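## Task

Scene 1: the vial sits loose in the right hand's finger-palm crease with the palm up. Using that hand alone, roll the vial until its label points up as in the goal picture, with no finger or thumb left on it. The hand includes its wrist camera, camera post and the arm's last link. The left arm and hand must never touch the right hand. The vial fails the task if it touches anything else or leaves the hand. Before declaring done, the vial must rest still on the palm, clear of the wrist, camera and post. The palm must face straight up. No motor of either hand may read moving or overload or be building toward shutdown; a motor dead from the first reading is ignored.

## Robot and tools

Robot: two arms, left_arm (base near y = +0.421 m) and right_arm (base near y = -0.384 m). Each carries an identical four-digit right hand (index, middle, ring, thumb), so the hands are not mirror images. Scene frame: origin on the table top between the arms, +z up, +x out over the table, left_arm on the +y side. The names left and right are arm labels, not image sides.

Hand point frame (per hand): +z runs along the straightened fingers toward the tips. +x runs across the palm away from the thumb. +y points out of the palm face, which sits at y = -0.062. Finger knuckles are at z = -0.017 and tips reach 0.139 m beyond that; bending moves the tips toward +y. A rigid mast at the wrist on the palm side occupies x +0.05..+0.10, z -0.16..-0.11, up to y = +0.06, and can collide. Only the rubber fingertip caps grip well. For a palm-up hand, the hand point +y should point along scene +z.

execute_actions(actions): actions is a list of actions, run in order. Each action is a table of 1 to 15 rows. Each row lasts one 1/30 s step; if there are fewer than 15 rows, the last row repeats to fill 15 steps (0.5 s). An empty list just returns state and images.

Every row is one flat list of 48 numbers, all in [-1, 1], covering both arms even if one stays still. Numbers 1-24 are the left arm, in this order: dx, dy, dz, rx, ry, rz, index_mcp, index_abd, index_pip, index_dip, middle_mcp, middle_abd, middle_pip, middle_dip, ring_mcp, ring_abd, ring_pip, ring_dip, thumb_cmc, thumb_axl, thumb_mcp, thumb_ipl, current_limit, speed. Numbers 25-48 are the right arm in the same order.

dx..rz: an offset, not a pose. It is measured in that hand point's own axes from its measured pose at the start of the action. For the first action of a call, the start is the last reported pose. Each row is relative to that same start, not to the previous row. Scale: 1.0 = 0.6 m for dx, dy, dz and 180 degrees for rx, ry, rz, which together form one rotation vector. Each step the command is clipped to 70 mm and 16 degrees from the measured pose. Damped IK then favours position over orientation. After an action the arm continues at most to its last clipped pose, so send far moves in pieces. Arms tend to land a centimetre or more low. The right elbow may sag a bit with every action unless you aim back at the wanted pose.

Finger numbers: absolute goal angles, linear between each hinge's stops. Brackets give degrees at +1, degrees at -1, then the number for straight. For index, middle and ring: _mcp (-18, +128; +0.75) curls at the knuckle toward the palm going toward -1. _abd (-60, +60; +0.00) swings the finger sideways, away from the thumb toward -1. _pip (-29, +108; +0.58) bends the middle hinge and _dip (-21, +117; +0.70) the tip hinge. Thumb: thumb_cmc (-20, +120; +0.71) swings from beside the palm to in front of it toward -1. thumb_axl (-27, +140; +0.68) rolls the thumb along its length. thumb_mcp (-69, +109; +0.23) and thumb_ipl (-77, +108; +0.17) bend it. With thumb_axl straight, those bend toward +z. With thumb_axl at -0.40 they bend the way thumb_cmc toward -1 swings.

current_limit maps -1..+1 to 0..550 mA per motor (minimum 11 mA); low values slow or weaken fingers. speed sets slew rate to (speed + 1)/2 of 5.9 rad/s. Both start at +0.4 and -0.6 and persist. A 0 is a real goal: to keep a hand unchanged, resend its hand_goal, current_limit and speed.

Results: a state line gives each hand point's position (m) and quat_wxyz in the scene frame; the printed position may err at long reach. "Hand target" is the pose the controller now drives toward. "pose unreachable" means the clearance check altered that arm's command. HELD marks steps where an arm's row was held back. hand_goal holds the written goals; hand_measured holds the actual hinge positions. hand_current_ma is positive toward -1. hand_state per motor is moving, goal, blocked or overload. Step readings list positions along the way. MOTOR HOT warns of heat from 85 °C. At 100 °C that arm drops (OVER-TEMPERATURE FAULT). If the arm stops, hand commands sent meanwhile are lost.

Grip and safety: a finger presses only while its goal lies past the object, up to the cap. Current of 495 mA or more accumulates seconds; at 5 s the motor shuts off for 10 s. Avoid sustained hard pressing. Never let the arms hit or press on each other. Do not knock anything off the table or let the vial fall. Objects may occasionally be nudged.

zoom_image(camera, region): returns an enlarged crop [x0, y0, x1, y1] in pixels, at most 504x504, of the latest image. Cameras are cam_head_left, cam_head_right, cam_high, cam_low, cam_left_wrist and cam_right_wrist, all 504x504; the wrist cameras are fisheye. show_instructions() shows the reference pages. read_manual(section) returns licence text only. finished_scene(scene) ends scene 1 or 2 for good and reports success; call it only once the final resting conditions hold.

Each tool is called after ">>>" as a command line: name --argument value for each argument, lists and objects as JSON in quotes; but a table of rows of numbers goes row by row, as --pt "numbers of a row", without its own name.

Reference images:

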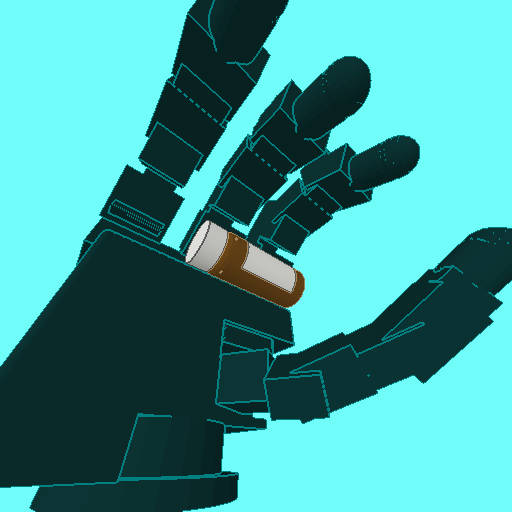

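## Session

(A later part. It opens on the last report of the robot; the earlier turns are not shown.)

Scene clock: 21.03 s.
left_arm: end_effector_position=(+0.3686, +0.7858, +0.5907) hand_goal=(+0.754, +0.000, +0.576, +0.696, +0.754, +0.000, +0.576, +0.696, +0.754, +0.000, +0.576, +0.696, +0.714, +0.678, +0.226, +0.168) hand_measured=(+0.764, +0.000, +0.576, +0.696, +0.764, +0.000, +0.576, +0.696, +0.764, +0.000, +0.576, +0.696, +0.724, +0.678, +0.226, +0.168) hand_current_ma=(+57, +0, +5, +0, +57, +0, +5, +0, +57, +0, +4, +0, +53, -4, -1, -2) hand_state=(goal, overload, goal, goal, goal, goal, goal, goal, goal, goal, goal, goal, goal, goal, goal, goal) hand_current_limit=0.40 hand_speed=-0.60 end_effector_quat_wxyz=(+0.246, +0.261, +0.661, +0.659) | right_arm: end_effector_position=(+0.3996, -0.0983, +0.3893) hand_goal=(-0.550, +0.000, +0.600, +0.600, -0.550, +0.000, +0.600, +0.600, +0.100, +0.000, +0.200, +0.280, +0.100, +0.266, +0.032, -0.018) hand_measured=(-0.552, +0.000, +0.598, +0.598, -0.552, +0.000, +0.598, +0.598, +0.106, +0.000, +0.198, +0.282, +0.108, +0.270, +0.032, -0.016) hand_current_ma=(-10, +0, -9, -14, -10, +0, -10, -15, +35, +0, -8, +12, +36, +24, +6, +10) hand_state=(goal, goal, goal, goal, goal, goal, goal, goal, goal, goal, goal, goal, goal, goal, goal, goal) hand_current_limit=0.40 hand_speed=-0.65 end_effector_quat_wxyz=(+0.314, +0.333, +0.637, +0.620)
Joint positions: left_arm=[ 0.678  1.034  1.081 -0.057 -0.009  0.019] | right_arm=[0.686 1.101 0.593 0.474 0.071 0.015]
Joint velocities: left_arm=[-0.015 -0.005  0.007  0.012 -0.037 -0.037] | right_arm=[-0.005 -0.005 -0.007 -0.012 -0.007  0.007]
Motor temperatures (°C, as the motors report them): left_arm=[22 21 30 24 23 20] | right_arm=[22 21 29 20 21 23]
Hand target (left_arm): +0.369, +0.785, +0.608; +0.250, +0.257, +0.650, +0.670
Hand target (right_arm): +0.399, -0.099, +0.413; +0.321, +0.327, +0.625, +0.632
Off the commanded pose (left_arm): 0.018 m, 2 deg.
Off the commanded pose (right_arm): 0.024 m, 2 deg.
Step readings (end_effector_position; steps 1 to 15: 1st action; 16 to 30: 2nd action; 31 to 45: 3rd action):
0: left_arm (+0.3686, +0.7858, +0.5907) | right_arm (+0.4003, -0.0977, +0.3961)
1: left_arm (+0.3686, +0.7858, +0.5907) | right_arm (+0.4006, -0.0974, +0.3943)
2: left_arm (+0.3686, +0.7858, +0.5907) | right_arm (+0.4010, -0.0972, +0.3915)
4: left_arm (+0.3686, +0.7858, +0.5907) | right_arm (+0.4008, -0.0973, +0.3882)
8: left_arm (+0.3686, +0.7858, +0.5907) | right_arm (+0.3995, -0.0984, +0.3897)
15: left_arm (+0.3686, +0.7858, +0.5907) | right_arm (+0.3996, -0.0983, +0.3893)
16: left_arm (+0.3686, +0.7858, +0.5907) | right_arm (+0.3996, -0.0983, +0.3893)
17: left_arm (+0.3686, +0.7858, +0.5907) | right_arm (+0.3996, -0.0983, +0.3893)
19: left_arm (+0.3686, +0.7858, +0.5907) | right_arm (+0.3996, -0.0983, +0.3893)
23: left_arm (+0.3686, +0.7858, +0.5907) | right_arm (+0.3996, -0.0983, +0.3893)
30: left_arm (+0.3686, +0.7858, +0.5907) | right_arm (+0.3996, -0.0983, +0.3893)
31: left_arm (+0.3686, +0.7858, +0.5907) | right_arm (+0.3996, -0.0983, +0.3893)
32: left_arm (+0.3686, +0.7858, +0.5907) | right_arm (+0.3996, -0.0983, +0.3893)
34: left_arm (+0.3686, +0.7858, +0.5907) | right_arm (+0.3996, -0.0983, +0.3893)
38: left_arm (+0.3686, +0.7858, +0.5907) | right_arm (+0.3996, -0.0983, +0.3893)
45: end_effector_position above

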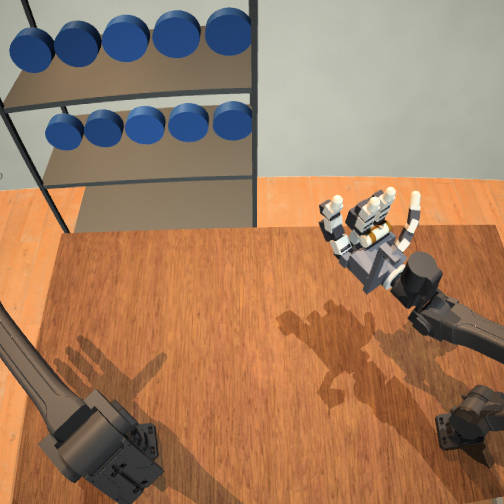

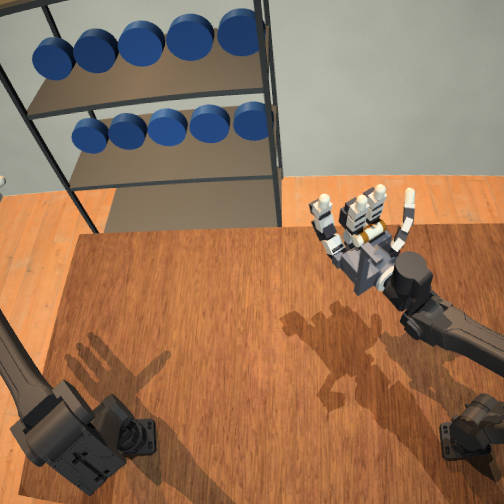

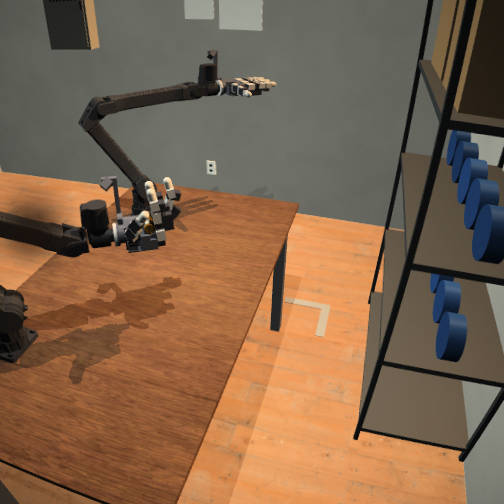

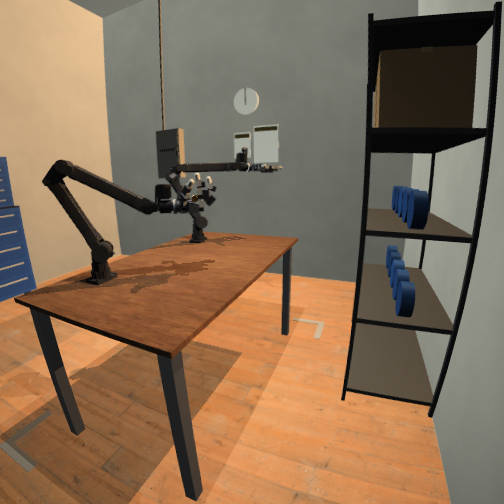

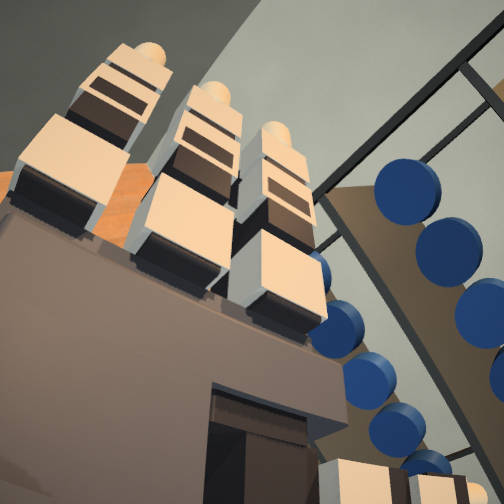

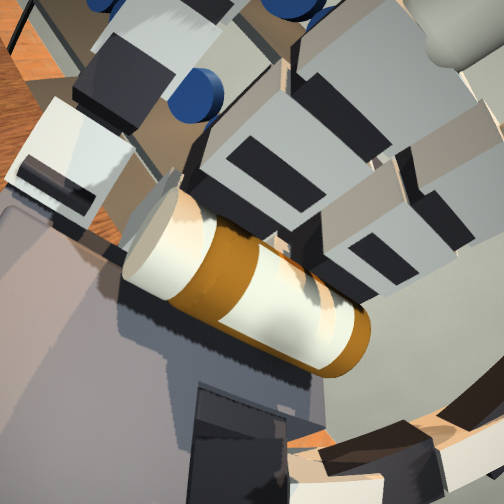

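>>> execute_actions --actions '[[[0,0.03,0,-0.01,0,0,0.754,0,0.576,0.696,0.754,0,0.576,0.696,0.754,0,0.576,0.696,0.714,0.678,0.226,0.168,0.4,-0.6,0,0.04,0,-0.012,0,0,-0.2,0,0.2,-0.2,-0.2,0,0.2,-0.2,0.1,0,0.2,0.28,0.1,0.266,0.032,-0.018,0.4,-0.4]],[[0,0.03,0,-0.01,0,0,0.754,0,0.576,0.696,0.754,0,0.576,0.696,0.754,0,0.576,0.696,0.714,0.678,0.226,0.168,0.4,-0.6,0,0.04,0,-0.012,0,0,-0.2,0,-0.59,-0.2,-0.2,0,-0.59,-0.2,0.1,0,0.2,0.28,0.1,0.266,0.032,-0.018,0.4,-0.3]],[[0,0.03,0,-0.01,0,0,0.754,0,0.576,0.696,0.754,0,0.576,0.696,0.754,0,0.576,0.696,0.714,0.678,0.226,0.168,0.4,-0.6,0,0.04,0,-0.012,0,0,-0.2,0,-0.59,-0.85,-0.2,0,-0.59,-0.85,0.1,0,0.2,0.28,0.1,0.266,0.032,-0.018,0.4,-0.5]],[[0,0.03,0,-0.01,0,0,0.754,0,0.576,0.696,0.754,0,0.576,0.696,0.754,0,0.576,0.696,0.714,0.678,0.226,0.168,0.4,-0.6,0,0.04,0,-0.012,0,0,0.0,0,-0.7,-0.85,0,0,-0.7,-0.85,0.1,0,0.2,0.28,0.1,0.266,0.032,-0.018,0.4,-0.7]],[[0,0.03,0,-0.01,0,0,0.754,0,0.576,0.696,0.754,0,0.576,0.696,0.754,0,0.576,0.696,0.714,0.678,0.226,0.168,0.4,-0.6,0,0.04,0,-0.012,0,0,0.0,0,-0.35,-0.95,0,0,-0.35,-0.95,0.1,0,0.2,0.28,0.1,0.266,0.032,-0.018,0.4,-0.8]],[[0,0.03,0,-0.01,0,0,0.754,0,0.576,0.696,0.754,0,0.576,0.696,0.754,0,0.576,0.696,0.714,0.678,0.226,0.168,0.4,-0.6,0,0.04,0,-0.012,0,0,0.0,0,-0.12,-1,0,0,-0.12,-1,0.1,0,0.2,0.28,0.1,0.266,0.032,-0.018,0.4,-0.8]],[[0,0.03,0,-0.01,0,0,0.754,0,0.576,0.696,0.754,0,0.576,0.696,0.754,0,0.576,0.696,0.714,0.678,0.226,0.168,0.4,-0.6,0,0.04,0,-0.012,0,0,0.0,0,-0.12,-1,0,0,-0.12,-1,0.1,0,0.2,0.28,0.1,0.266,0.032,-0.018,0.4,-0.8]],[[0,0.03,0,-0.01,0,0,0.754,0,0.576,0.696,0.754,0,0.576,0.696,0.754,0,0.576,0.696,0.714,0.678,0.226,0.168,0.4,-0.6,0,0.04,0,-0.012,0,0,0.0,0,-0.12,-1,0,0,-0.12,-1,0.1,0,0.2,0.28,0.1,0.266,0.032,-0.018,0.4,-0.8]],[[0,0.03,0,-0.01,0,0,0.754,0,0.576,0.696,0.754,0,0.576,0.696,0.754,0,0.576,0.696,0.714,0.678,0.226,0.168,0.4,-0.6,0,0.04,0,-0.012,0,0,0.0,0,0.6,0.6,0,0,0.6,0.6,0.1,0,0.2,0.28,0.1,0.266,0.032,-0.018,0.4,0.1]],[[0,0.03,0,-0.01,0,0,0.754,0,0.576,0.696,0.754,0,0.576,0.696,0.754,0,0.576,0.696,0.714,0.678,0.226,0.168,0.4,-0.6,0,0.04,0,-0.012,0,0,-0.55,0,0.6,0.6,-0.55,0,0.6,0.6,0.1,0,0.2,0.28,0.1,0.266,0.032,-0.018,0.4,-0.8]],[[0,0.03,0,-0.01,0,0,0.754,0,0.576,0.696,0.754,0,0.576,0.696,0.754,0,0.576,0.696,0.714,0.678,0.226,0.168,0.4,-0.6,0,0.04,0,-0.012,0,0,-0.55,0,0.6,0.6,-0.55,0,0.6,0.6,0.1,0,0.2,0.28,0.1,0.266,0.032,-0.018,0.4,-0.8]],[[0,0.03,0,-0.01,0,0,0.754,0,0.576,0.696,0.754,0,0.576,0.696,0.754,0,0.576,0.696,0.714,0.678,0.226,0.168,0.4,-0.6,0,0.04,0,-0.012,0,0,-0.55,0,0.6,0.6,-0.55,0,0.6,0.6,0.1,0,0.2,0.28,0.1,0.266,0.032,-0.018,0.4,-0.8]]]'

Scene clock: 27.80 s.
left_arm: end_effector_position=(+0.3686, +0.7858, +0.5907) hand_goal=(+0.754, +0.000, +0.576, +0.696, +0.754, +0.000, +0.576, +0.696, +0.754, +0.000, +0.576, +0.696, +0.714, +0.678, +0.226, +0.168) hand_measured=(+0.764, +0.000, +0.576, +0.696, +0.764, +0.000, +0.576, +0.696, +0.764, +0.000, +0.576, +0.696, +0.724, +0.678, +0.226, +0.168) hand_current_ma=(+57, +0, +5, +0, +57, +0, +5, +0, +57, +0, +4, +0, +53, -4, -1, -2) hand_state=(goal, overload, goal, goal, goal, goal, goal, goal, goal, goal, goal, goal, goal, goal, goal, goal) hand_current_limit=0.40 hand_speed=-0.60 end_effector_quat_wxyz=(+0.246, +0.261, +0.661, +0.659) | right_arm: end_effector_position=(+0.3996, -0.0983, +0.3893) hand_goal=(-0.550, +0.000, +0.600, +0.600, -0.550, +0.000, +0.600, +0.600, +0.100, +0.000, +0.200, +0.280, +0.100, +0.266, +0.032, -0.018) hand_measured=(-0.548, +0.000, +0.598, +0.184, -0.544, +0.000, +0.598, +0.236, +0.106, +0.000, +0.198, +0.282, +0.108, +0.270, +0.032, -0.016) hand_current_ma=(+17, +0, -10, -38, +27, +0, -10, -39, +35, +0, -8, +12, +36, +24, +6, +10) hand_state=(goal, goal, goal, moving, goal, goal, goal, moving, goal, goal, goal, goal, goal, goal, goal, goal) hand_current_limit=0.40 hand_speed=-0.80 end_effector_quat_wxyz=(+0.314, +0.333, +0.637, +0.620)
Joint positions: left_arm=[ 0.678  1.034  1.081 -0.057 -0.009  0.019] | right_arm=[0.686 1.101 0.593 0.474 0.071 0.015]
Joint velocities: left_arm=[-0.015  0.005  0.007 -0.002  0.022  0.051] | right_arm=[ 0.005 -0.005 -0.012  0.002 -0.022  0.022]
Motor temperatures (°C, as the motors report them): left_arm=[22 21 32 24 23 20] | right_arm=[22 21 31 20 21 23]
Hand target (left_arm): +0.369, +0.785, +0.608; +0.250, +0.257, +0.650, +0.670
Hand target (right_arm): +0.399, -0.099, +0.413; +0.321, +0.327, +0.625, +0.632
Off the commanded pose (left_arm): 0.018 m, 2 deg.
Off the commanded pose (right_arm): 0.024 m, 2 deg.
Step readings (end_effector_position; steps 1 to 15: 1st action; 16 to 30: 2nd action; 31 to 45: 3rd action; 46 to 60: 4th action; 61 to 75: 5th action; 76 to 90: 6th action; 91 to 105: 7th action; 106 to 120: 8th action; 121 to 135: 9th action; 136 to 150: 10th action; 151 to 165: 11th action; 166 to 180: 12th action):
0: left_arm (+0.3686, +0.7858, +0.5907) | right_arm (+0.3996, -0.0983, +0.3893)
1: left_arm (+0.3686, +0.7858, +0.5907) | right_arm (+0.3996, -0.0983, +0.3893)
2: left_arm (+0.3686, +0.7858, +0.5907) | right_arm (+0.3996, -0.0983, +0.3893)
4: left_arm (+0.3686, +0.7858, +0.5907) | right_arm (+0.3996, -0.0983, +0.3893)
8: left_arm (+0.3686, +0.7858, +0.5907) | right_arm (+0.3996, -0.0983, +0.3893)
15: left_arm (+0.3686, +0.7858, +0.5907) | right_arm (+0.3996, -0.0983, +0.3893)
16: left_arm (+0.3686, +0.7858, +0.5907) | right_arm (+0.3996, -0.0983, +0.3893)
17: left_arm (+0.3686, +0.7858, +0.5907) | right_arm (+0.3996, -0.0983, +0.3893)
19: left_arm (+0.3686, +0.7858, +0.5907) | right_arm (+0.3996, -0.0983, +0.3893)
23: left_arm (+0.3686, +0.7858, +0.5907) | right_arm (+0.3996, -0.0983, +0.3893)
30: left_arm (+0.3686, +0.7858, +0.5907) | right_arm (+0.3996, -0.0983, +0.3893)
31: left_arm (+0.3686, +0.7858, +0.5907) | right_arm (+0.3996, -0.0983, +0.3893)
32: left_arm (+0.3686, +0.7858, +0.5907) | right_arm (+0.3996, -0.0983, +0.3893)
34: left_arm (+0.3686, +0.7858, +0.5907) | right_arm (+0.3996, -0.0983, +0.3893)
38: left_arm (+0.3686, +0.7858, +0.5907) | right_arm (+0.3996, -0.0983, +0.3893)
45: left_arm (+0.3686, +0.7858, +0.5907) | right_arm (+0.3996, -0.0983, +0.3893)
46: left_arm (+0.3686, +0.7858, +0.5907) | right_arm (+0.3996, -0.0983, +0.3893)
47: left_arm (+0.3686, +0.7858, +0.5907) | right_arm (+0.3996, -0.0983, +0.3893)
49: left_arm (+0.3686, +0.7858, +0.5907) | right_arm (+0.3996, -0.0983, +0.3893)
53: left_arm (+0.3686, +0.7858, +0.5907) | right_arm (+0.3996, -0.0983, +0.3893)
60: left_arm (+0.3686, +0.7858, +0.5907) | right_arm (+0.3996, -0.0983, +0.3893)
61: left_arm (+0.3686, +0.7858, +0.5907) | right_arm (+0.3996, -0.0983, +0.3893)
62: left_arm (+0.3686, +0.7858, +0.5907) | right_arm (+0.3996, -0.0983, +0.3893)
64: left_arm (+0.3686, +0.7858, +0.5907) | right_arm (+0.3996, -0.0983, +0.3893)
68: left_arm (+0.3686, +0.7858, +0.5907) | right_arm (+0.3996, -0.0983, +0.3893)
75: left_arm (+0.3686, +0.7858, +0.5907) | right_arm (+0.3996, -0.0983, +0.3893)
76: left_arm (+0.3686, +0.7858, +0.5907) | right_arm (+0.3996, -0.0983, +0.3893)
77: left_arm (+0.3686, +0.7858, +0.5907) | right_arm (+0.3996, -0.0983, +0.3893)
79: left_arm (+0.3686, +0.7858, +0.5907) | right_arm (+0.3996, -0.0983, +0.3893)
83: left_arm (+0.3686, +0.7858, +0.5907) | right_arm (+0.3996, -0.0983, +0.3893)
90: left_arm (+0.3686, +0.7858, +0.5907) | right_arm (+0.3996, -0.0983, +0.3893)
91: left_arm (+0.3686, +0.7858, +0.5907) | right_arm (+0.3996, -0.0983, +0.3893)
92: left_arm (+0.3686, +0.7858, +0.5907) | right_arm (+0.3996, -0.0983, +0.3893)
94: left_arm (+0.3686, +0.7858, +0.5907) | right_arm (+0.3996, -0.0983, +0.3893)
98: left_arm (+0.3686, +0.7858, +0.5907) | right_arm (+0.3996, -0.0983, +0.3893)
105: left_arm (+0.3686, +0.7858, +0.5907) | right_arm (+0.3996, -0.0983, +0.3893)
106: left_arm (+0.3686, +0.7858, +0.5907) | right_arm (+0.3996, -0.0983, +0.3893)
107: left_arm (+0.3686, +0.7858, +0.5907) | right_arm (+0.3996, -0.0983, +0.3893)
109: left_arm (+0.3686, +0.7858, +0.5907) | right_arm (+0.3996, -0.0983, +0.3893)
113: left_arm (+0.3686, +0.7858, +0.5907) | right_arm (+0.3996, -0.0983, +0.3893)
120: left_arm (+0.3686, +0.7858, +0.5907) | right_arm (+0.3996, -0.0983, +0.3893)
121: left_arm (+0.3686, +0.7858, +0.5907) | right_arm (+0.3996, -0.0983, +0.3893)
122: left_arm (+0.3686, +0.7858, +0.5907) | right_arm (+0.3996, -0.0983, +0.3893)
124: left_arm (+0.3686, +0.7858, +0.5907) | right_arm (+0.3996, -0.0983, +0.3893)
128: left_arm (+0.3686, +0.7858, +0.5907) | right_arm (+0.3996, -0.0983, +0.3893)
135: left_arm (+0.3686, +0.7858, +0.5907) | right_arm (+0.3996, -0.0983, +0.3893)
136: left_arm (+0.3686, +0.7858, +0.5907) | right_arm (+0.3996, -0.0983, +0.3893)
137: left_arm (+0.3686, +0.7858, +0.5907) | right_arm (+0.3996, -0.0983, +0.3893)
139: left_arm (+0.3686, +0.7858, +0.5907) | right_arm (+0.3996, -0.0983, +0.3893)
143: left_arm (+0.3686, +0.7858, +0.5907) | right_arm (+0.3996, -0.0983, +0.3893)
150: left_arm (+0.3686, +0.7858, +0.5907) | right_arm (+0.3996, -0.0983, +0.3893)
151: left_arm (+0.3686, +0.7858, +0.5907) | right_arm (+0.3996, -0.0983, +0.3893)
152: left_arm (+0.3686, +0.7858, +0.5907) | right_arm (+0.3996, -0.0983, +0.3893)
154: left_arm (+0.3686, +0.7858, +0.5907) | right_arm (+0.3996, -0.0983, +0.3893)
158: left_arm (+0.3686, +0.7858, +0.5907) | right_arm (+0.3996, -0.0983, +0.3893)
165: left_arm (+0.3686, +0.7858, +0.5907) | right_arm (+0.3996, -0.0983, +0.3893)
166: left_arm (+0.3686, +0.7858, +0.5907) | right_arm (+0.3996, -0.0983, +0.3893)
167: left_arm (+0.3686, +0.7858, +0.5907) | right_arm (+0.3996, -0.0983, +0.3893)
169: left_arm (+0.3686, +0.7858, +0.5907) | right_arm (+0.3996, -0.0983, +0.3893)
173: left_arm (+0.3686, +0.7858, +0.5907) | right_arm (+0.3996, -0.0983, +0.3893)
180: end_effector_position above

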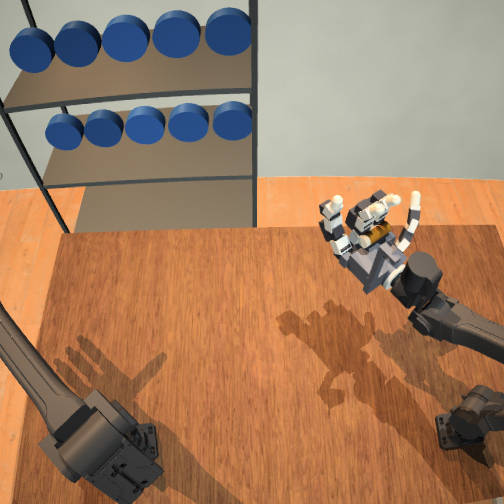

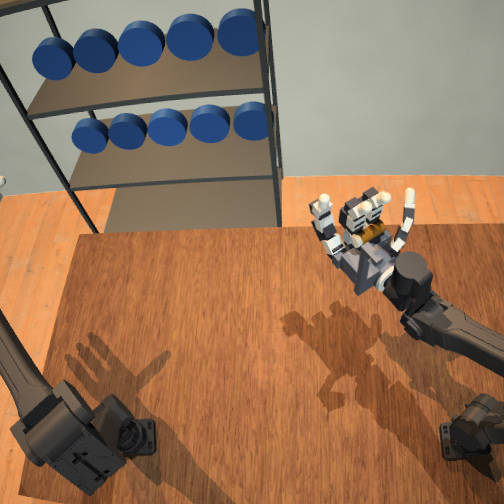

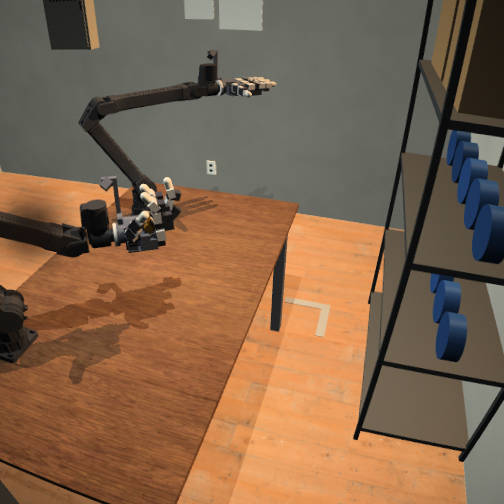

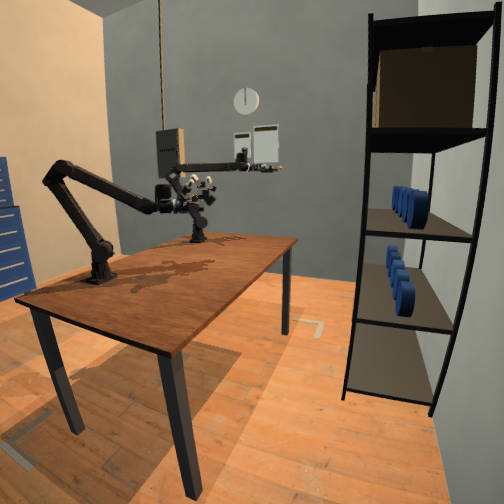

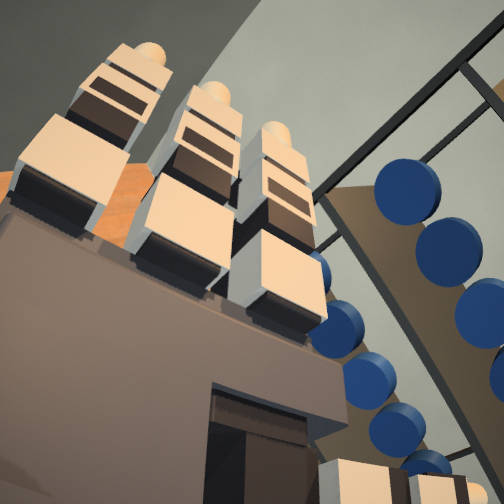

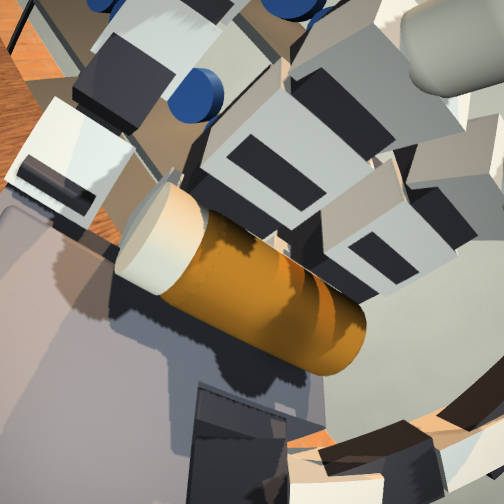

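>>> execute_actions --actions '[[[0,0.03,0,-0.01,0,0,0.754,0,0.576,0.696,0.754,0,0.576,0.696,0.754,0,0.576,0.696,0.714,0.678,0.226,0.168,0.4,-0.6,0,0.04,0,-0.012,0,0,-0.68,0,0.6,0.6,-0.68,0,0.6,0.6,0.1,0,0.2,0.28,0.1,0.266,0.032,-0.018,0.4,-0.85]],[[0,0.03,0,-0.01,0,0,0.754,0,0.576,0.696,0.754,0,0.576,0.696,0.754,0,0.576,0.696,0.714,0.678,0.226,0.168,0.4,-0.6,0,0.04,0,-0.012,0,0,-0.68,0,0.6,0.6,-0.68,0,0.6,0.6,0.1,0,0.2,0.28,0.1,0.266,0.032,-0.018,0.4,-0.85]]]'

Scene clock: 29.00 s.
left_arm: end_effector_position=(+0.3686, +0.7858, +0.5907) hand_goal=(+0.754, +0.000, +0.576, +0.696, +0.754, +0.000, +0.576, +0.696, +0.754, +0.000, +0.576, +0.696, +0.714, +0.678, +0.226, +0.168) hand_measured=(+0.764, +0.000, +0.576, +0.696, +0.764, +0.000, +0.576, +0.696, +0.764, +0.000, +0.576, +0.696, +0.724, +0.678, +0.226, +0.168) hand_current_ma=(+57, +0, +5, +0, +57, +0, +5, +0, +57, +0, +4, +0, +53, -4, -1, -2) hand_state=(goal, overload, goal, goal, goal, goal, goal, goal, goal, goal, goal, goal, goal, goal, goal, goal) hand_current_limit=0.40 hand_speed=-0.60 end_effector_quat_wxyz=(+0.246, +0.261, +0.661, +0.659) | right_arm: end_effector_position=(+0.3996, -0.0983, +0.3893) hand_goal=(-0.680, +0.000, +0.600, +0.600, -0.680, +0.000, +0.600, +0.600, +0.100, +0.000, +0.200, +0.280, +0.100, +0.266, +0.032, -0.018) hand_measured=(-0.680, +0.000, +0.598, +0.598, -0.678, +0.000, +0.598, +0.596, +0.106, +0.000, +0.198, +0.282, +0.108, +0.270, +0.032, -0.016) hand_current_ma=(+6, +0, -10, -16, +6, +0, -10, -17, +35, +0, -8, +12, +36, +24, +6, +10) hand_state=(goal, goal, goal, goal, goal, goal, goal, goal, goal, goal, goal, goal, goal, goal, goal, goal) hand_current_limit=0.40 hand_speed=-0.85 end_effector_quat_wxyz=(+0.314, +0.333, +0.637, +0.620)
Joint positions: left_arm=[ 0.678  1.034  1.081 -0.057 -0.009  0.019] | right_arm=[0.686 1.101 0.593 0.474 0.071 0.015]
Joint velocities: left_arm=[ 0.015 -0.005 -0.017  0.012 -0.022  0.022] | right_arm=[-0.005  0.005 -0.007 -0.007 -0.037 -0.095]
Motor temperatures (°C, as the motors report them): left_arm=[22 21 32 24 23 20] | right_arm=[22 21 31 20 21 23]
Hand target (left_arm): +0.369, +0.785, +0.608; +0.250, +0.257, +0.650, +0.670
Hand target (right_arm): +0.399, -0.099, +0.413; +0.321, +0.327, +0.625, +0.632
Off the commanded pose (left_arm): 0.018 m, 2 deg.
Off the commanded pose (right_arm): 0.024 m, 2 deg.
Step readings (end_effector_position; steps 1 to 15: 1st action; 16 to 30: 2nd action):
0: left_arm (+0.3686, +0.7858, +0.5907) | right_arm (+0.3996, -0.0983, +0.3893)
1: left_arm (+0.3686, +0.7858, +0.5907) | right_arm (+0.3996, -0.0983, +0.3893)
2: left_arm (+0.3686, +0.7858, +0.5907) | right_arm (+0.3996, -0.0983, +0.3893)
4: left_arm (+0.3686, +0.7858, +0.5907) | right_arm (+0.3996, -0.0983, +0.3893)
8: left_arm (+0.3686, +0.7858, +0.5907) | right_arm (+0.3996, -0.0983, +0.3893)
15: left_arm (+0.3686, +0.7858, +0.5907) | right_arm (+0.3996, -0.0983, +0.3893)
16: left_arm (+0.3686, +0.7858, +0.5907) | right_arm (+0.3996, -0.0983, +0.3893)
17: left_arm (+0.3686, +0.7858, +0.5907) | right_arm (+0.3996, -0.0983, +0.3893)
19: left_arm (+0.3686, +0.7858, +0.5907) | right_arm (+0.3996, -0.0983, +0.3893)
23: left_arm (+0.3686, +0.7858, +0.5907) | right_arm (+0.3996, -0.0983, +0.3893)
30: end_effector_position above

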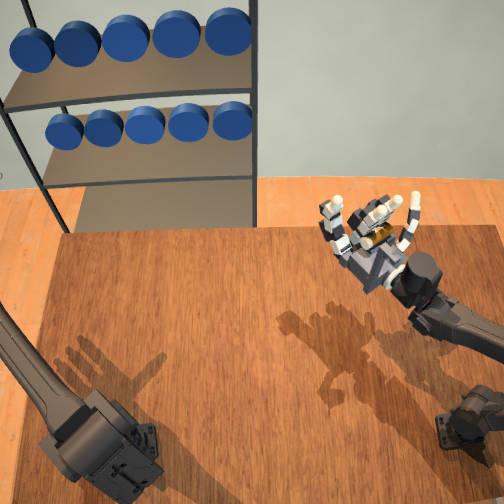

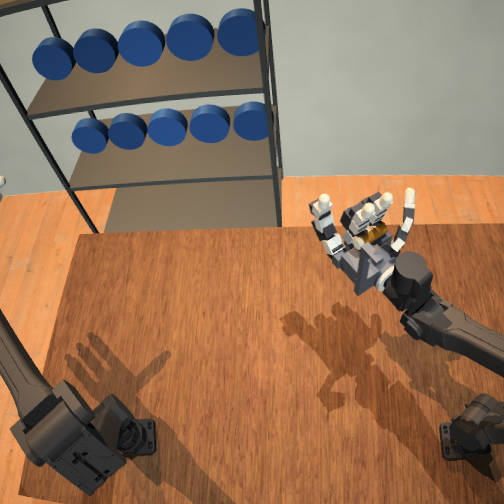

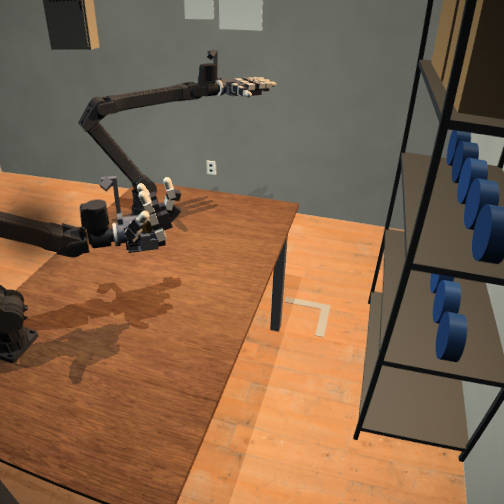

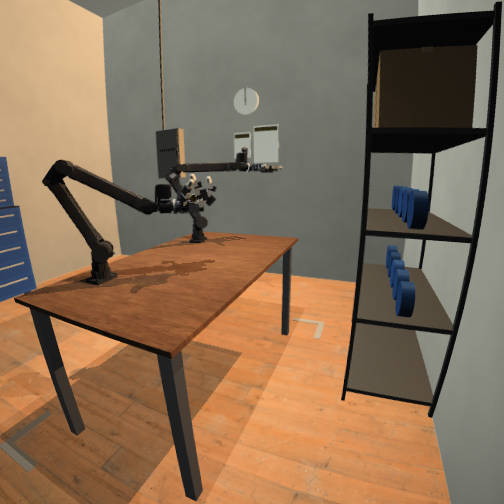

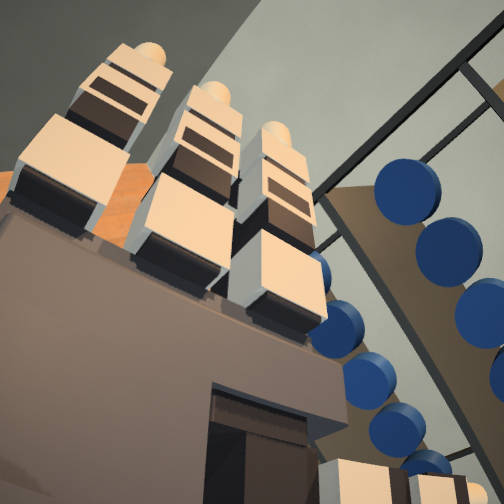

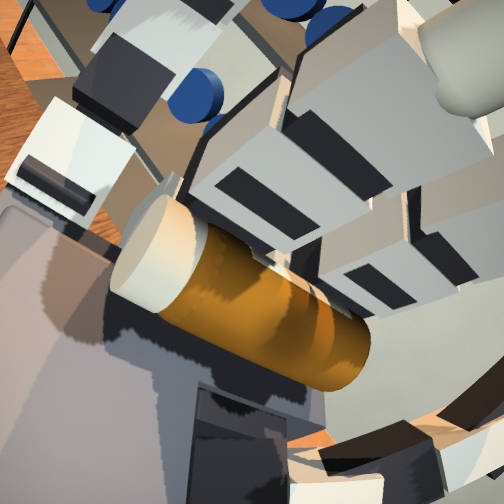

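>>> execute_actions --actions '[[[0,0.03,0,-0.01,0,0,0.754,0,0.576,0.696,0.754,0,0.576,0.696,0.754,0,0.576,0.696,0.714,0.678,0.226,0.168,0.4,-0.6,0,0.04,0,-0.012,0,0,-0.84,0,0.7,0.7,-0.84,0,0.7,0.7,0.1,0,0.2,0.28,0.1,0.266,0.032,-0.018,0.4,-0.85]],[[0,0.03,0,-0.01,0,0,0.754,0,0.576,0.696,0.754,0,0.576,0.696,0.754,0,0.576,0.696,0.714,0.678,0.226,0.168,0.4,-0.6,0,0.04,0,-0.012,0,0,-0.84,0,0.7,0.7,-0.84,0,0.7,0.7,0.1,0,0.2,0.28,0.1,0.266,0.032,-0.018,0.4,-0.85]]]'

Scene clock: 30.23 s.
left_arm: end_effector_position=(+0.3686, +0.7858, +0.5907) hand_goal=(+0.754, +0.000, +0.576, +0.696, +0.754, +0.000, +0.576, +0.696, +0.754, +0.000, +0.576, +0.696, +0.714, +0.678, +0.226, +0.168) hand_measured=(+0.764, +0.000, +0.576, +0.696, +0.764, +0.000, +0.576, +0.696, +0.764, +0.000, +0.576, +0.696, +0.724, +0.678, +0.226, +0.168) hand_current_ma=(+57, +0, +5, +0, +57, +0, +5, +0, +57, +0, +4, +0, +53, -4, -1, -2) hand_state=(goal, overload, goal, goal, goal, goal, goal, goal, goal, goal, goal, goal, goal, goal, goal, goal) hand_current_limit=0.40 hand_speed=-0.60 end_effector_quat_wxyz=(+0.246, +0.261, +0.661, +0.659) | right_arm: end_effector_position=(+0.3996, -0.0983, +0.3893) hand_goal=(-0.840, +0.000, +0.700, +0.700, -0.840, +0.000, +0.700, +0.700, +0.100, +0.000, +0.200, +0.280, +0.100, +0.266, +0.032, -0.018) hand_measured=(-0.840, +0.000, +0.696, +0.698, -0.840, +0.000, +0.696, +0.696, +0.106, +0.000, +0.198, +0.282, +0.108, +0.270, +0.032, -0.016) hand_current_ma=(-5, +0, -18, -16, -5, +0, -18, -16, +35, +0, -8, +12, +36, +24, +6, +10) hand_state=(goal, goal, goal, goal, goal, goal, goal, goal, goal, goal, goal, goal, goal, goal, goal, goal) hand_current_limit=0.40 hand_speed=-0.85 end_effector_quat_wxyz=(+0.314, +0.333, +0.637, +0.620)
Joint positions: left_arm=[ 0.678  1.034  1.081 -0.057 -0.009  0.019] | right_arm=[0.686 1.101 0.593 0.474 0.071 0.015]
Joint velocities: left_arm=[-0.015 -0.005  0.002 -0.007  0.007 -0.037] | right_arm=[-0.015  0.005 -0.002  0.002  0.022  0.022]
Motor temperatures (°C, as the motors report them): left_arm=[22 21 32 24 23 20] | right_arm=[22 21 31 20 21 23]
Hand target (left_arm): +0.369, +0.785, +0.608; +0.250, +0.257, +0.650, +0.670
Hand target (right_arm): +0.399, -0.099, +0.413; +0.321, +0.327, +0.625, +0.632
Off the commanded pose (left_arm): 0.018 m, 2 deg.
Off the commanded pose (right_arm): 0.024 m, 2 deg.
Step readings (end_effector_position; steps 1 to 15: 1st action; 16 to 30: 2nd action):
0: left_arm (+0.3686, +0.7858, +0.5907) | right_arm (+0.3996, -0.0983, +0.3893)
1: left_arm (+0.3686, +0.7858, +0.5907) | right_arm (+0.3996, -0.0983, +0.3893)
2: left_arm (+0.3686, +0.7858, +0.5907) | right_arm (+0.3996, -0.0983, +0.3893)
4: left_arm (+0.3686, +0.7858, +0.5907) | right_arm (+0.3996, -0.0983, +0.3893)
8: left_arm (+0.3686, +0.7858, +0.5907) | right_arm (+0.3996, -0.0983, +0.3893)
15: left_arm (+0.3686, +0.7858, +0.5907) | right_arm (+0.3996, -0.0983, +0.3893)
16: left_arm (+0.3686, +0.7858, +0.5907) | right_arm (+0.3996, -0.0983, +0.3893)
17: left_arm (+0.3686, +0.7858, +0.5907) | right_arm (+0.3996, -0.0983, +0.3893)
19: left_arm (+0.3686, +0.7858, +0.5907) | right_arm (+0.3996, -0.0983, +0.3893)
23: left_arm (+0.3686, +0.7858, +0.5907) | right_arm (+0.3996, -0.0983, +0.3893)
30: end_effector_position above

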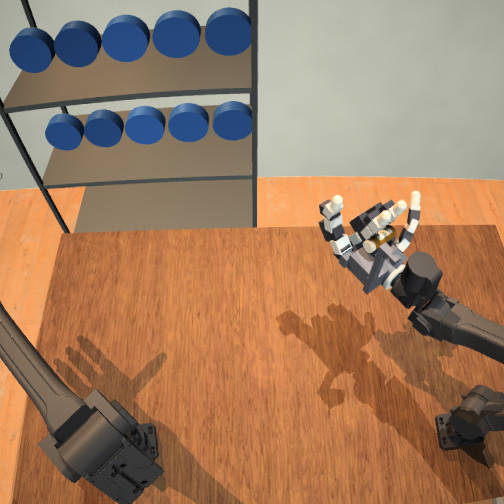

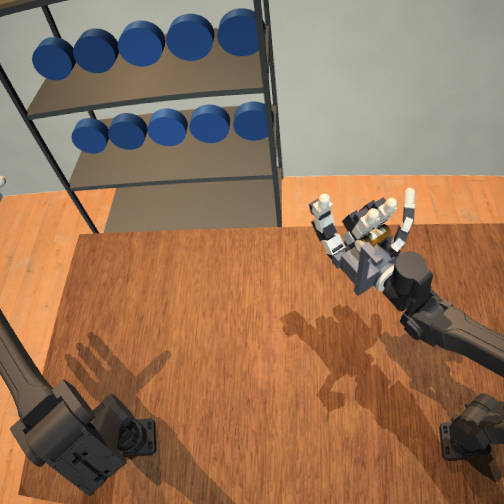

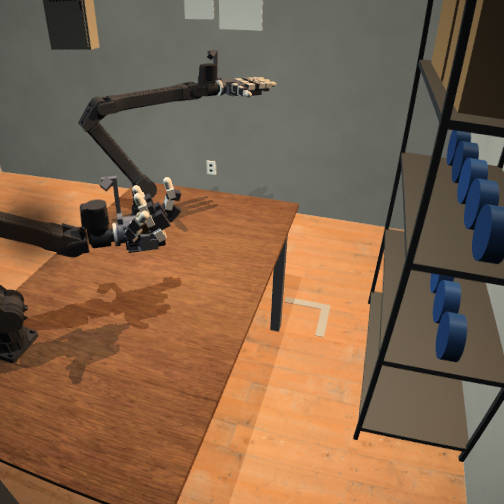

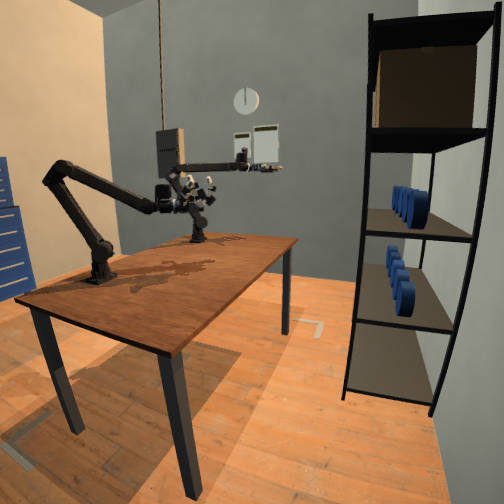

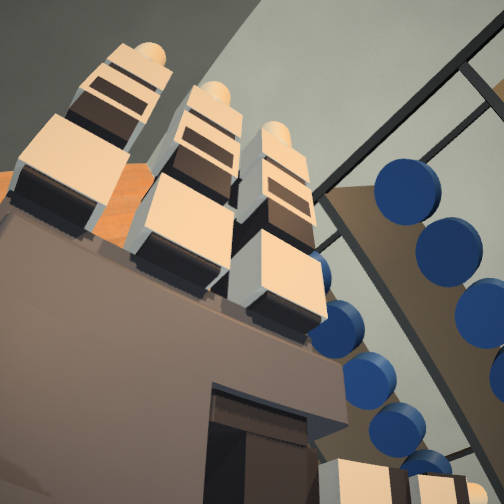

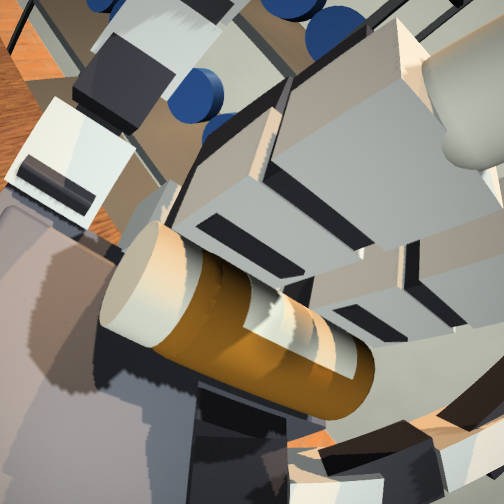

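>>> execute_actions --actions '[[[0,0.03,0,-0.01,0,0,0.754,0,0.576,0.696,0.754,0,0.576,0.696,0.754,0,0.576,0.696,0.714,0.678,0.226,0.168,0.4,-0.6,0,0.04,0,-0.022,0,0,-0.86,0,0.7,0.7,-0.86,0,0.7,0.7,0.1,0,0.2,0.28,0.1,0.266,0.032,-0.018,0.4,-0.85]],[[0,0.03,0,-0.01,0,0,0.754,0,0.576,0.696,0.754,0,0.576,0.696,0.754,0,0.576,0.696,0.714,0.678,0.226,0.168,0.4,-0.6,0,0.04,0,-0.012,0,0,-0.78,0,0.7,0.7,-0.78,0,0.7,0.7,0.1,0,0.2,0.28,0.1,0.266,0.032,-0.018,0.4,-0.85]],[[0,0.03,0,-0.01,0,0,0.754,0,0.576,0.696,0.754,0,0.576,0.696,0.754,0,0.576,0.696,0.714,0.678,0.226,0.168,0.4,-0.6,0,0.04,0,-0.012,0,0,-0.78,0,0.7,0.7,-0.78,0,0.7,0.7,0.1,0,0.2,0.28,0.1,0.266,0.032,-0.018,0.4,-0.85]]]'

Scene clock: 32.00 s.
left_arm: end_effector_position=(+0.3686, +0.7858, +0.5907) hand_goal=(+0.754, +0.000, +0.576, +0.696, +0.754, +0.000, +0.576, +0.696, +0.754, +0.000, +0.576, +0.696, +0.714, +0.678, +0.226, +0.168) hand_measured=(+0.764, +0.000, +0.576, +0.696, +0.764, +0.000, +0.576, +0.696, +0.764, +0.000, +0.576, +0.696, +0.724, +0.678, +0.226, +0.168) hand_current_ma=(+57, +0, +5, +0, +57, +0, +5, +0, +57, +0, +4, +0, +53, -4, -1, -2) hand_state=(goal, overload, goal, goal, goal, goal, goal, goal, goal, goal, goal, goal, goal, goal, goal, goal) hand_current_limit=0.40 hand_speed=-0.60 end_effector_quat_wxyz=(+0.246, +0.261, +0.661, +0.659) | right_arm: end_effector_position=(+0.3984, -0.0993, +0.3939) hand_goal=(-0.780, +0.000, +0.700, +0.700, -0.780, +0.000, +0.700, +0.700, +0.100, +0.000, +0.200, +0.280, +0.100, +0.266, +0.032, -0.018) hand_measured=(-0.788, +0.000, +0.698, +0.698, -0.788, +0.000, +0.698, +0.696, +0.106, +0.000, +0.198, +0.282, +0.108, +0.270, +0.032, -0.016) hand_current_ma=(-44, +0, -17, -15, -44, +0, -17, -16, +35, +0, -8, +12, +36, +24, +6, +10) hand_state=(goal, goal, goal, goal, goal, goal, goal, goal, goal, goal, goal, goal, goal, goal, goal, goal) hand_current_limit=0.40 hand_speed=-0.85 end_effector_quat_wxyz=(+0.317, +0.330, +0.631, +0.626)
Joint positions: left_arm=[ 0.678  1.034  1.081 -0.057 -0.009  0.019] | right_arm=[0.686 1.101 0.593 0.493 0.071 0.015]
Joint velocities: left_arm=[-0.005 -0.024 -0.012 -0.027 -0.037 -0.037] | right_arm=[-0.024 -0.015  0.017 -0.012 -0.022 -0.081]
Motor temperatures (°C, as the motors report them): left_arm=[22 21 32 24 23 20] | right_arm=[22 21 31 20 21 23]
Hand target (left_arm): +0.369, +0.785, +0.608; +0.250, +0.257, +0.650, +0.670
Hand target (right_arm): +0.398, -0.100, +0.418; +0.323, +0.324, +0.619, +0.638
Off the commanded pose (left_arm): 0.018 m, 2 deg.
Off the commanded pose (right_arm): 0.024 m, 2 deg.
Step readings (end_effector_position; steps 1 to 15: 1st action; 16 to 30: 2nd action; 31 to 45: 3rd action):
0: left_arm (+0.3686, +0.7858, +0.5907) | right_arm (+0.3996, -0.0983, +0.3893)
1: left_arm (+0.3686, +0.7858, +0.5907) | right_arm (+0.3994, -0.0984, +0.3899)
2: left_arm (+0.3686, +0.7858, +0.5907) | right_arm (+0.3992, -0.0986, +0.3909)
4: left_arm (+0.3686, +0.7858, +0.5907) | right_arm (+0.3987, -0.0991, +0.3929)
8: left_arm (+0.3686, +0.7858, +0.5907) | right_arm (+0.3984, -0.0993, +0.3939)
15: left_arm (+0.3686, +0.7858, +0.5907) | right_arm (+0.3984, -0.0993, +0.3939)
16: left_arm (+0.3686, +0.7858, +0.5907) | right_arm (+0.3984, -0.0993, +0.3939)
17: left_arm (+0.3686, +0.7858, +0.5907) | right_arm (+0.3984, -0.0993, +0.3939)
19: left_arm (+0.3686, +0.7858, +0.5907) | right_arm (+0.3984, -0.0993, +0.3939)
23: left_arm (+0.3686, +0.7858, +0.5907) | right_arm (+0.3984, -0.0993, +0.3939)
30: left_arm (+0.3686, +0.7858, +0.5907) | right_arm (+0.3984, -0.0993, +0.3939)
31: left_arm (+0.3686, +0.7858, +0.5907) | right_arm (+0.3984, -0.0993, +0.3939)
32: left_arm (+0.3686, +0.7858, +0.5907) | right_arm (+0.3984, -0.0993, +0.3939)
34: left_arm (+0.3686, +0.7858, +0.5907) | right_arm (+0.3984, -0.0993, +0.3939)
38: left_arm (+0.3686, +0.7858, +0.5907) | right_arm (+0.3984, -0.0993, +0.3939)
45: end_effector_position above

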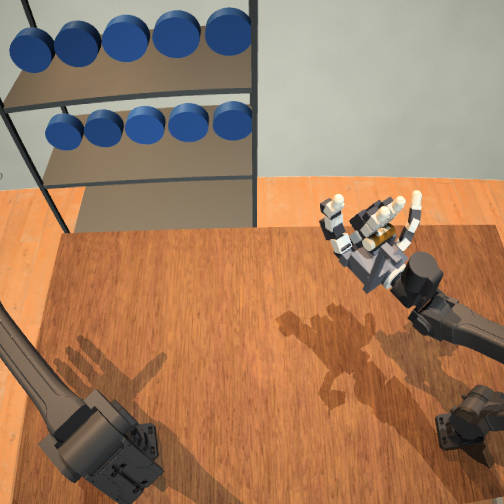

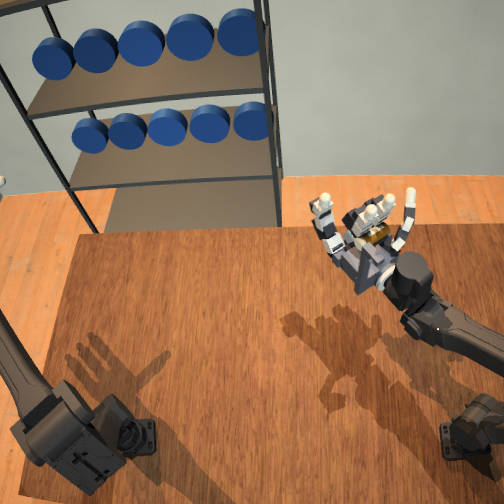

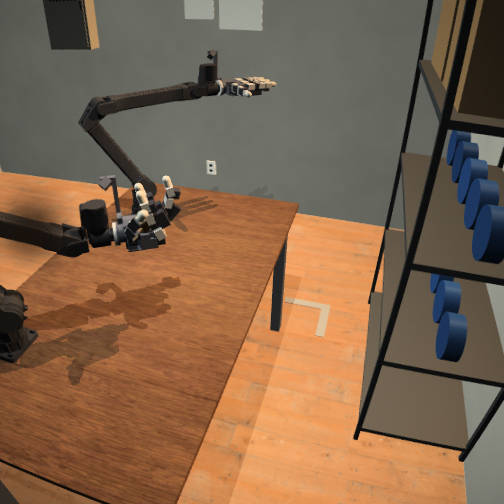

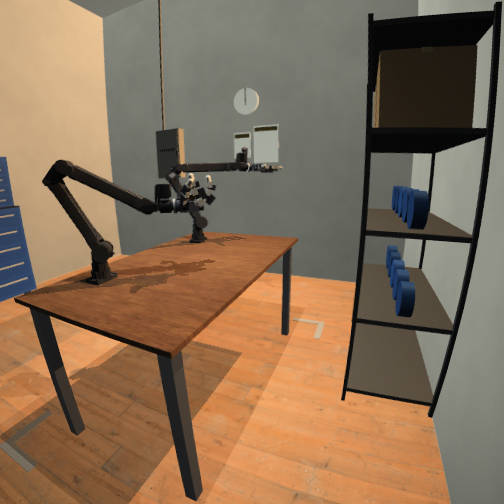

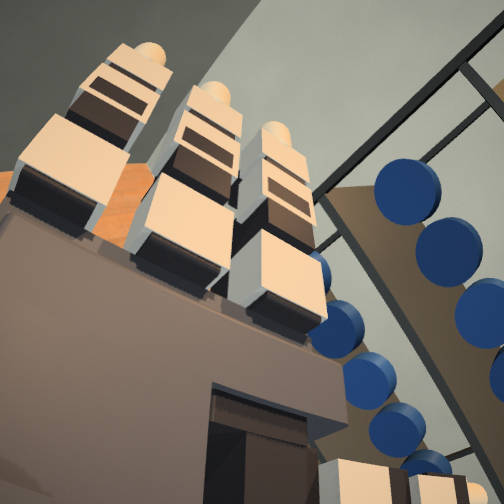

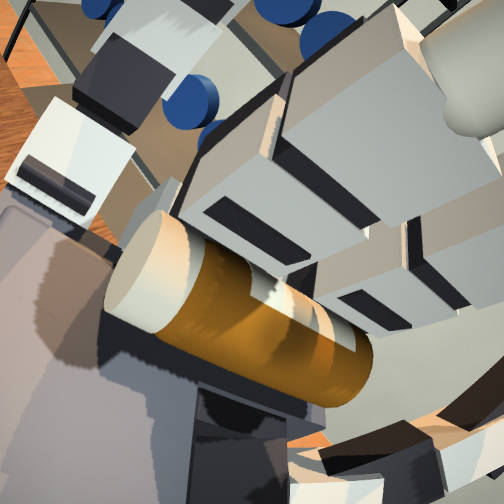

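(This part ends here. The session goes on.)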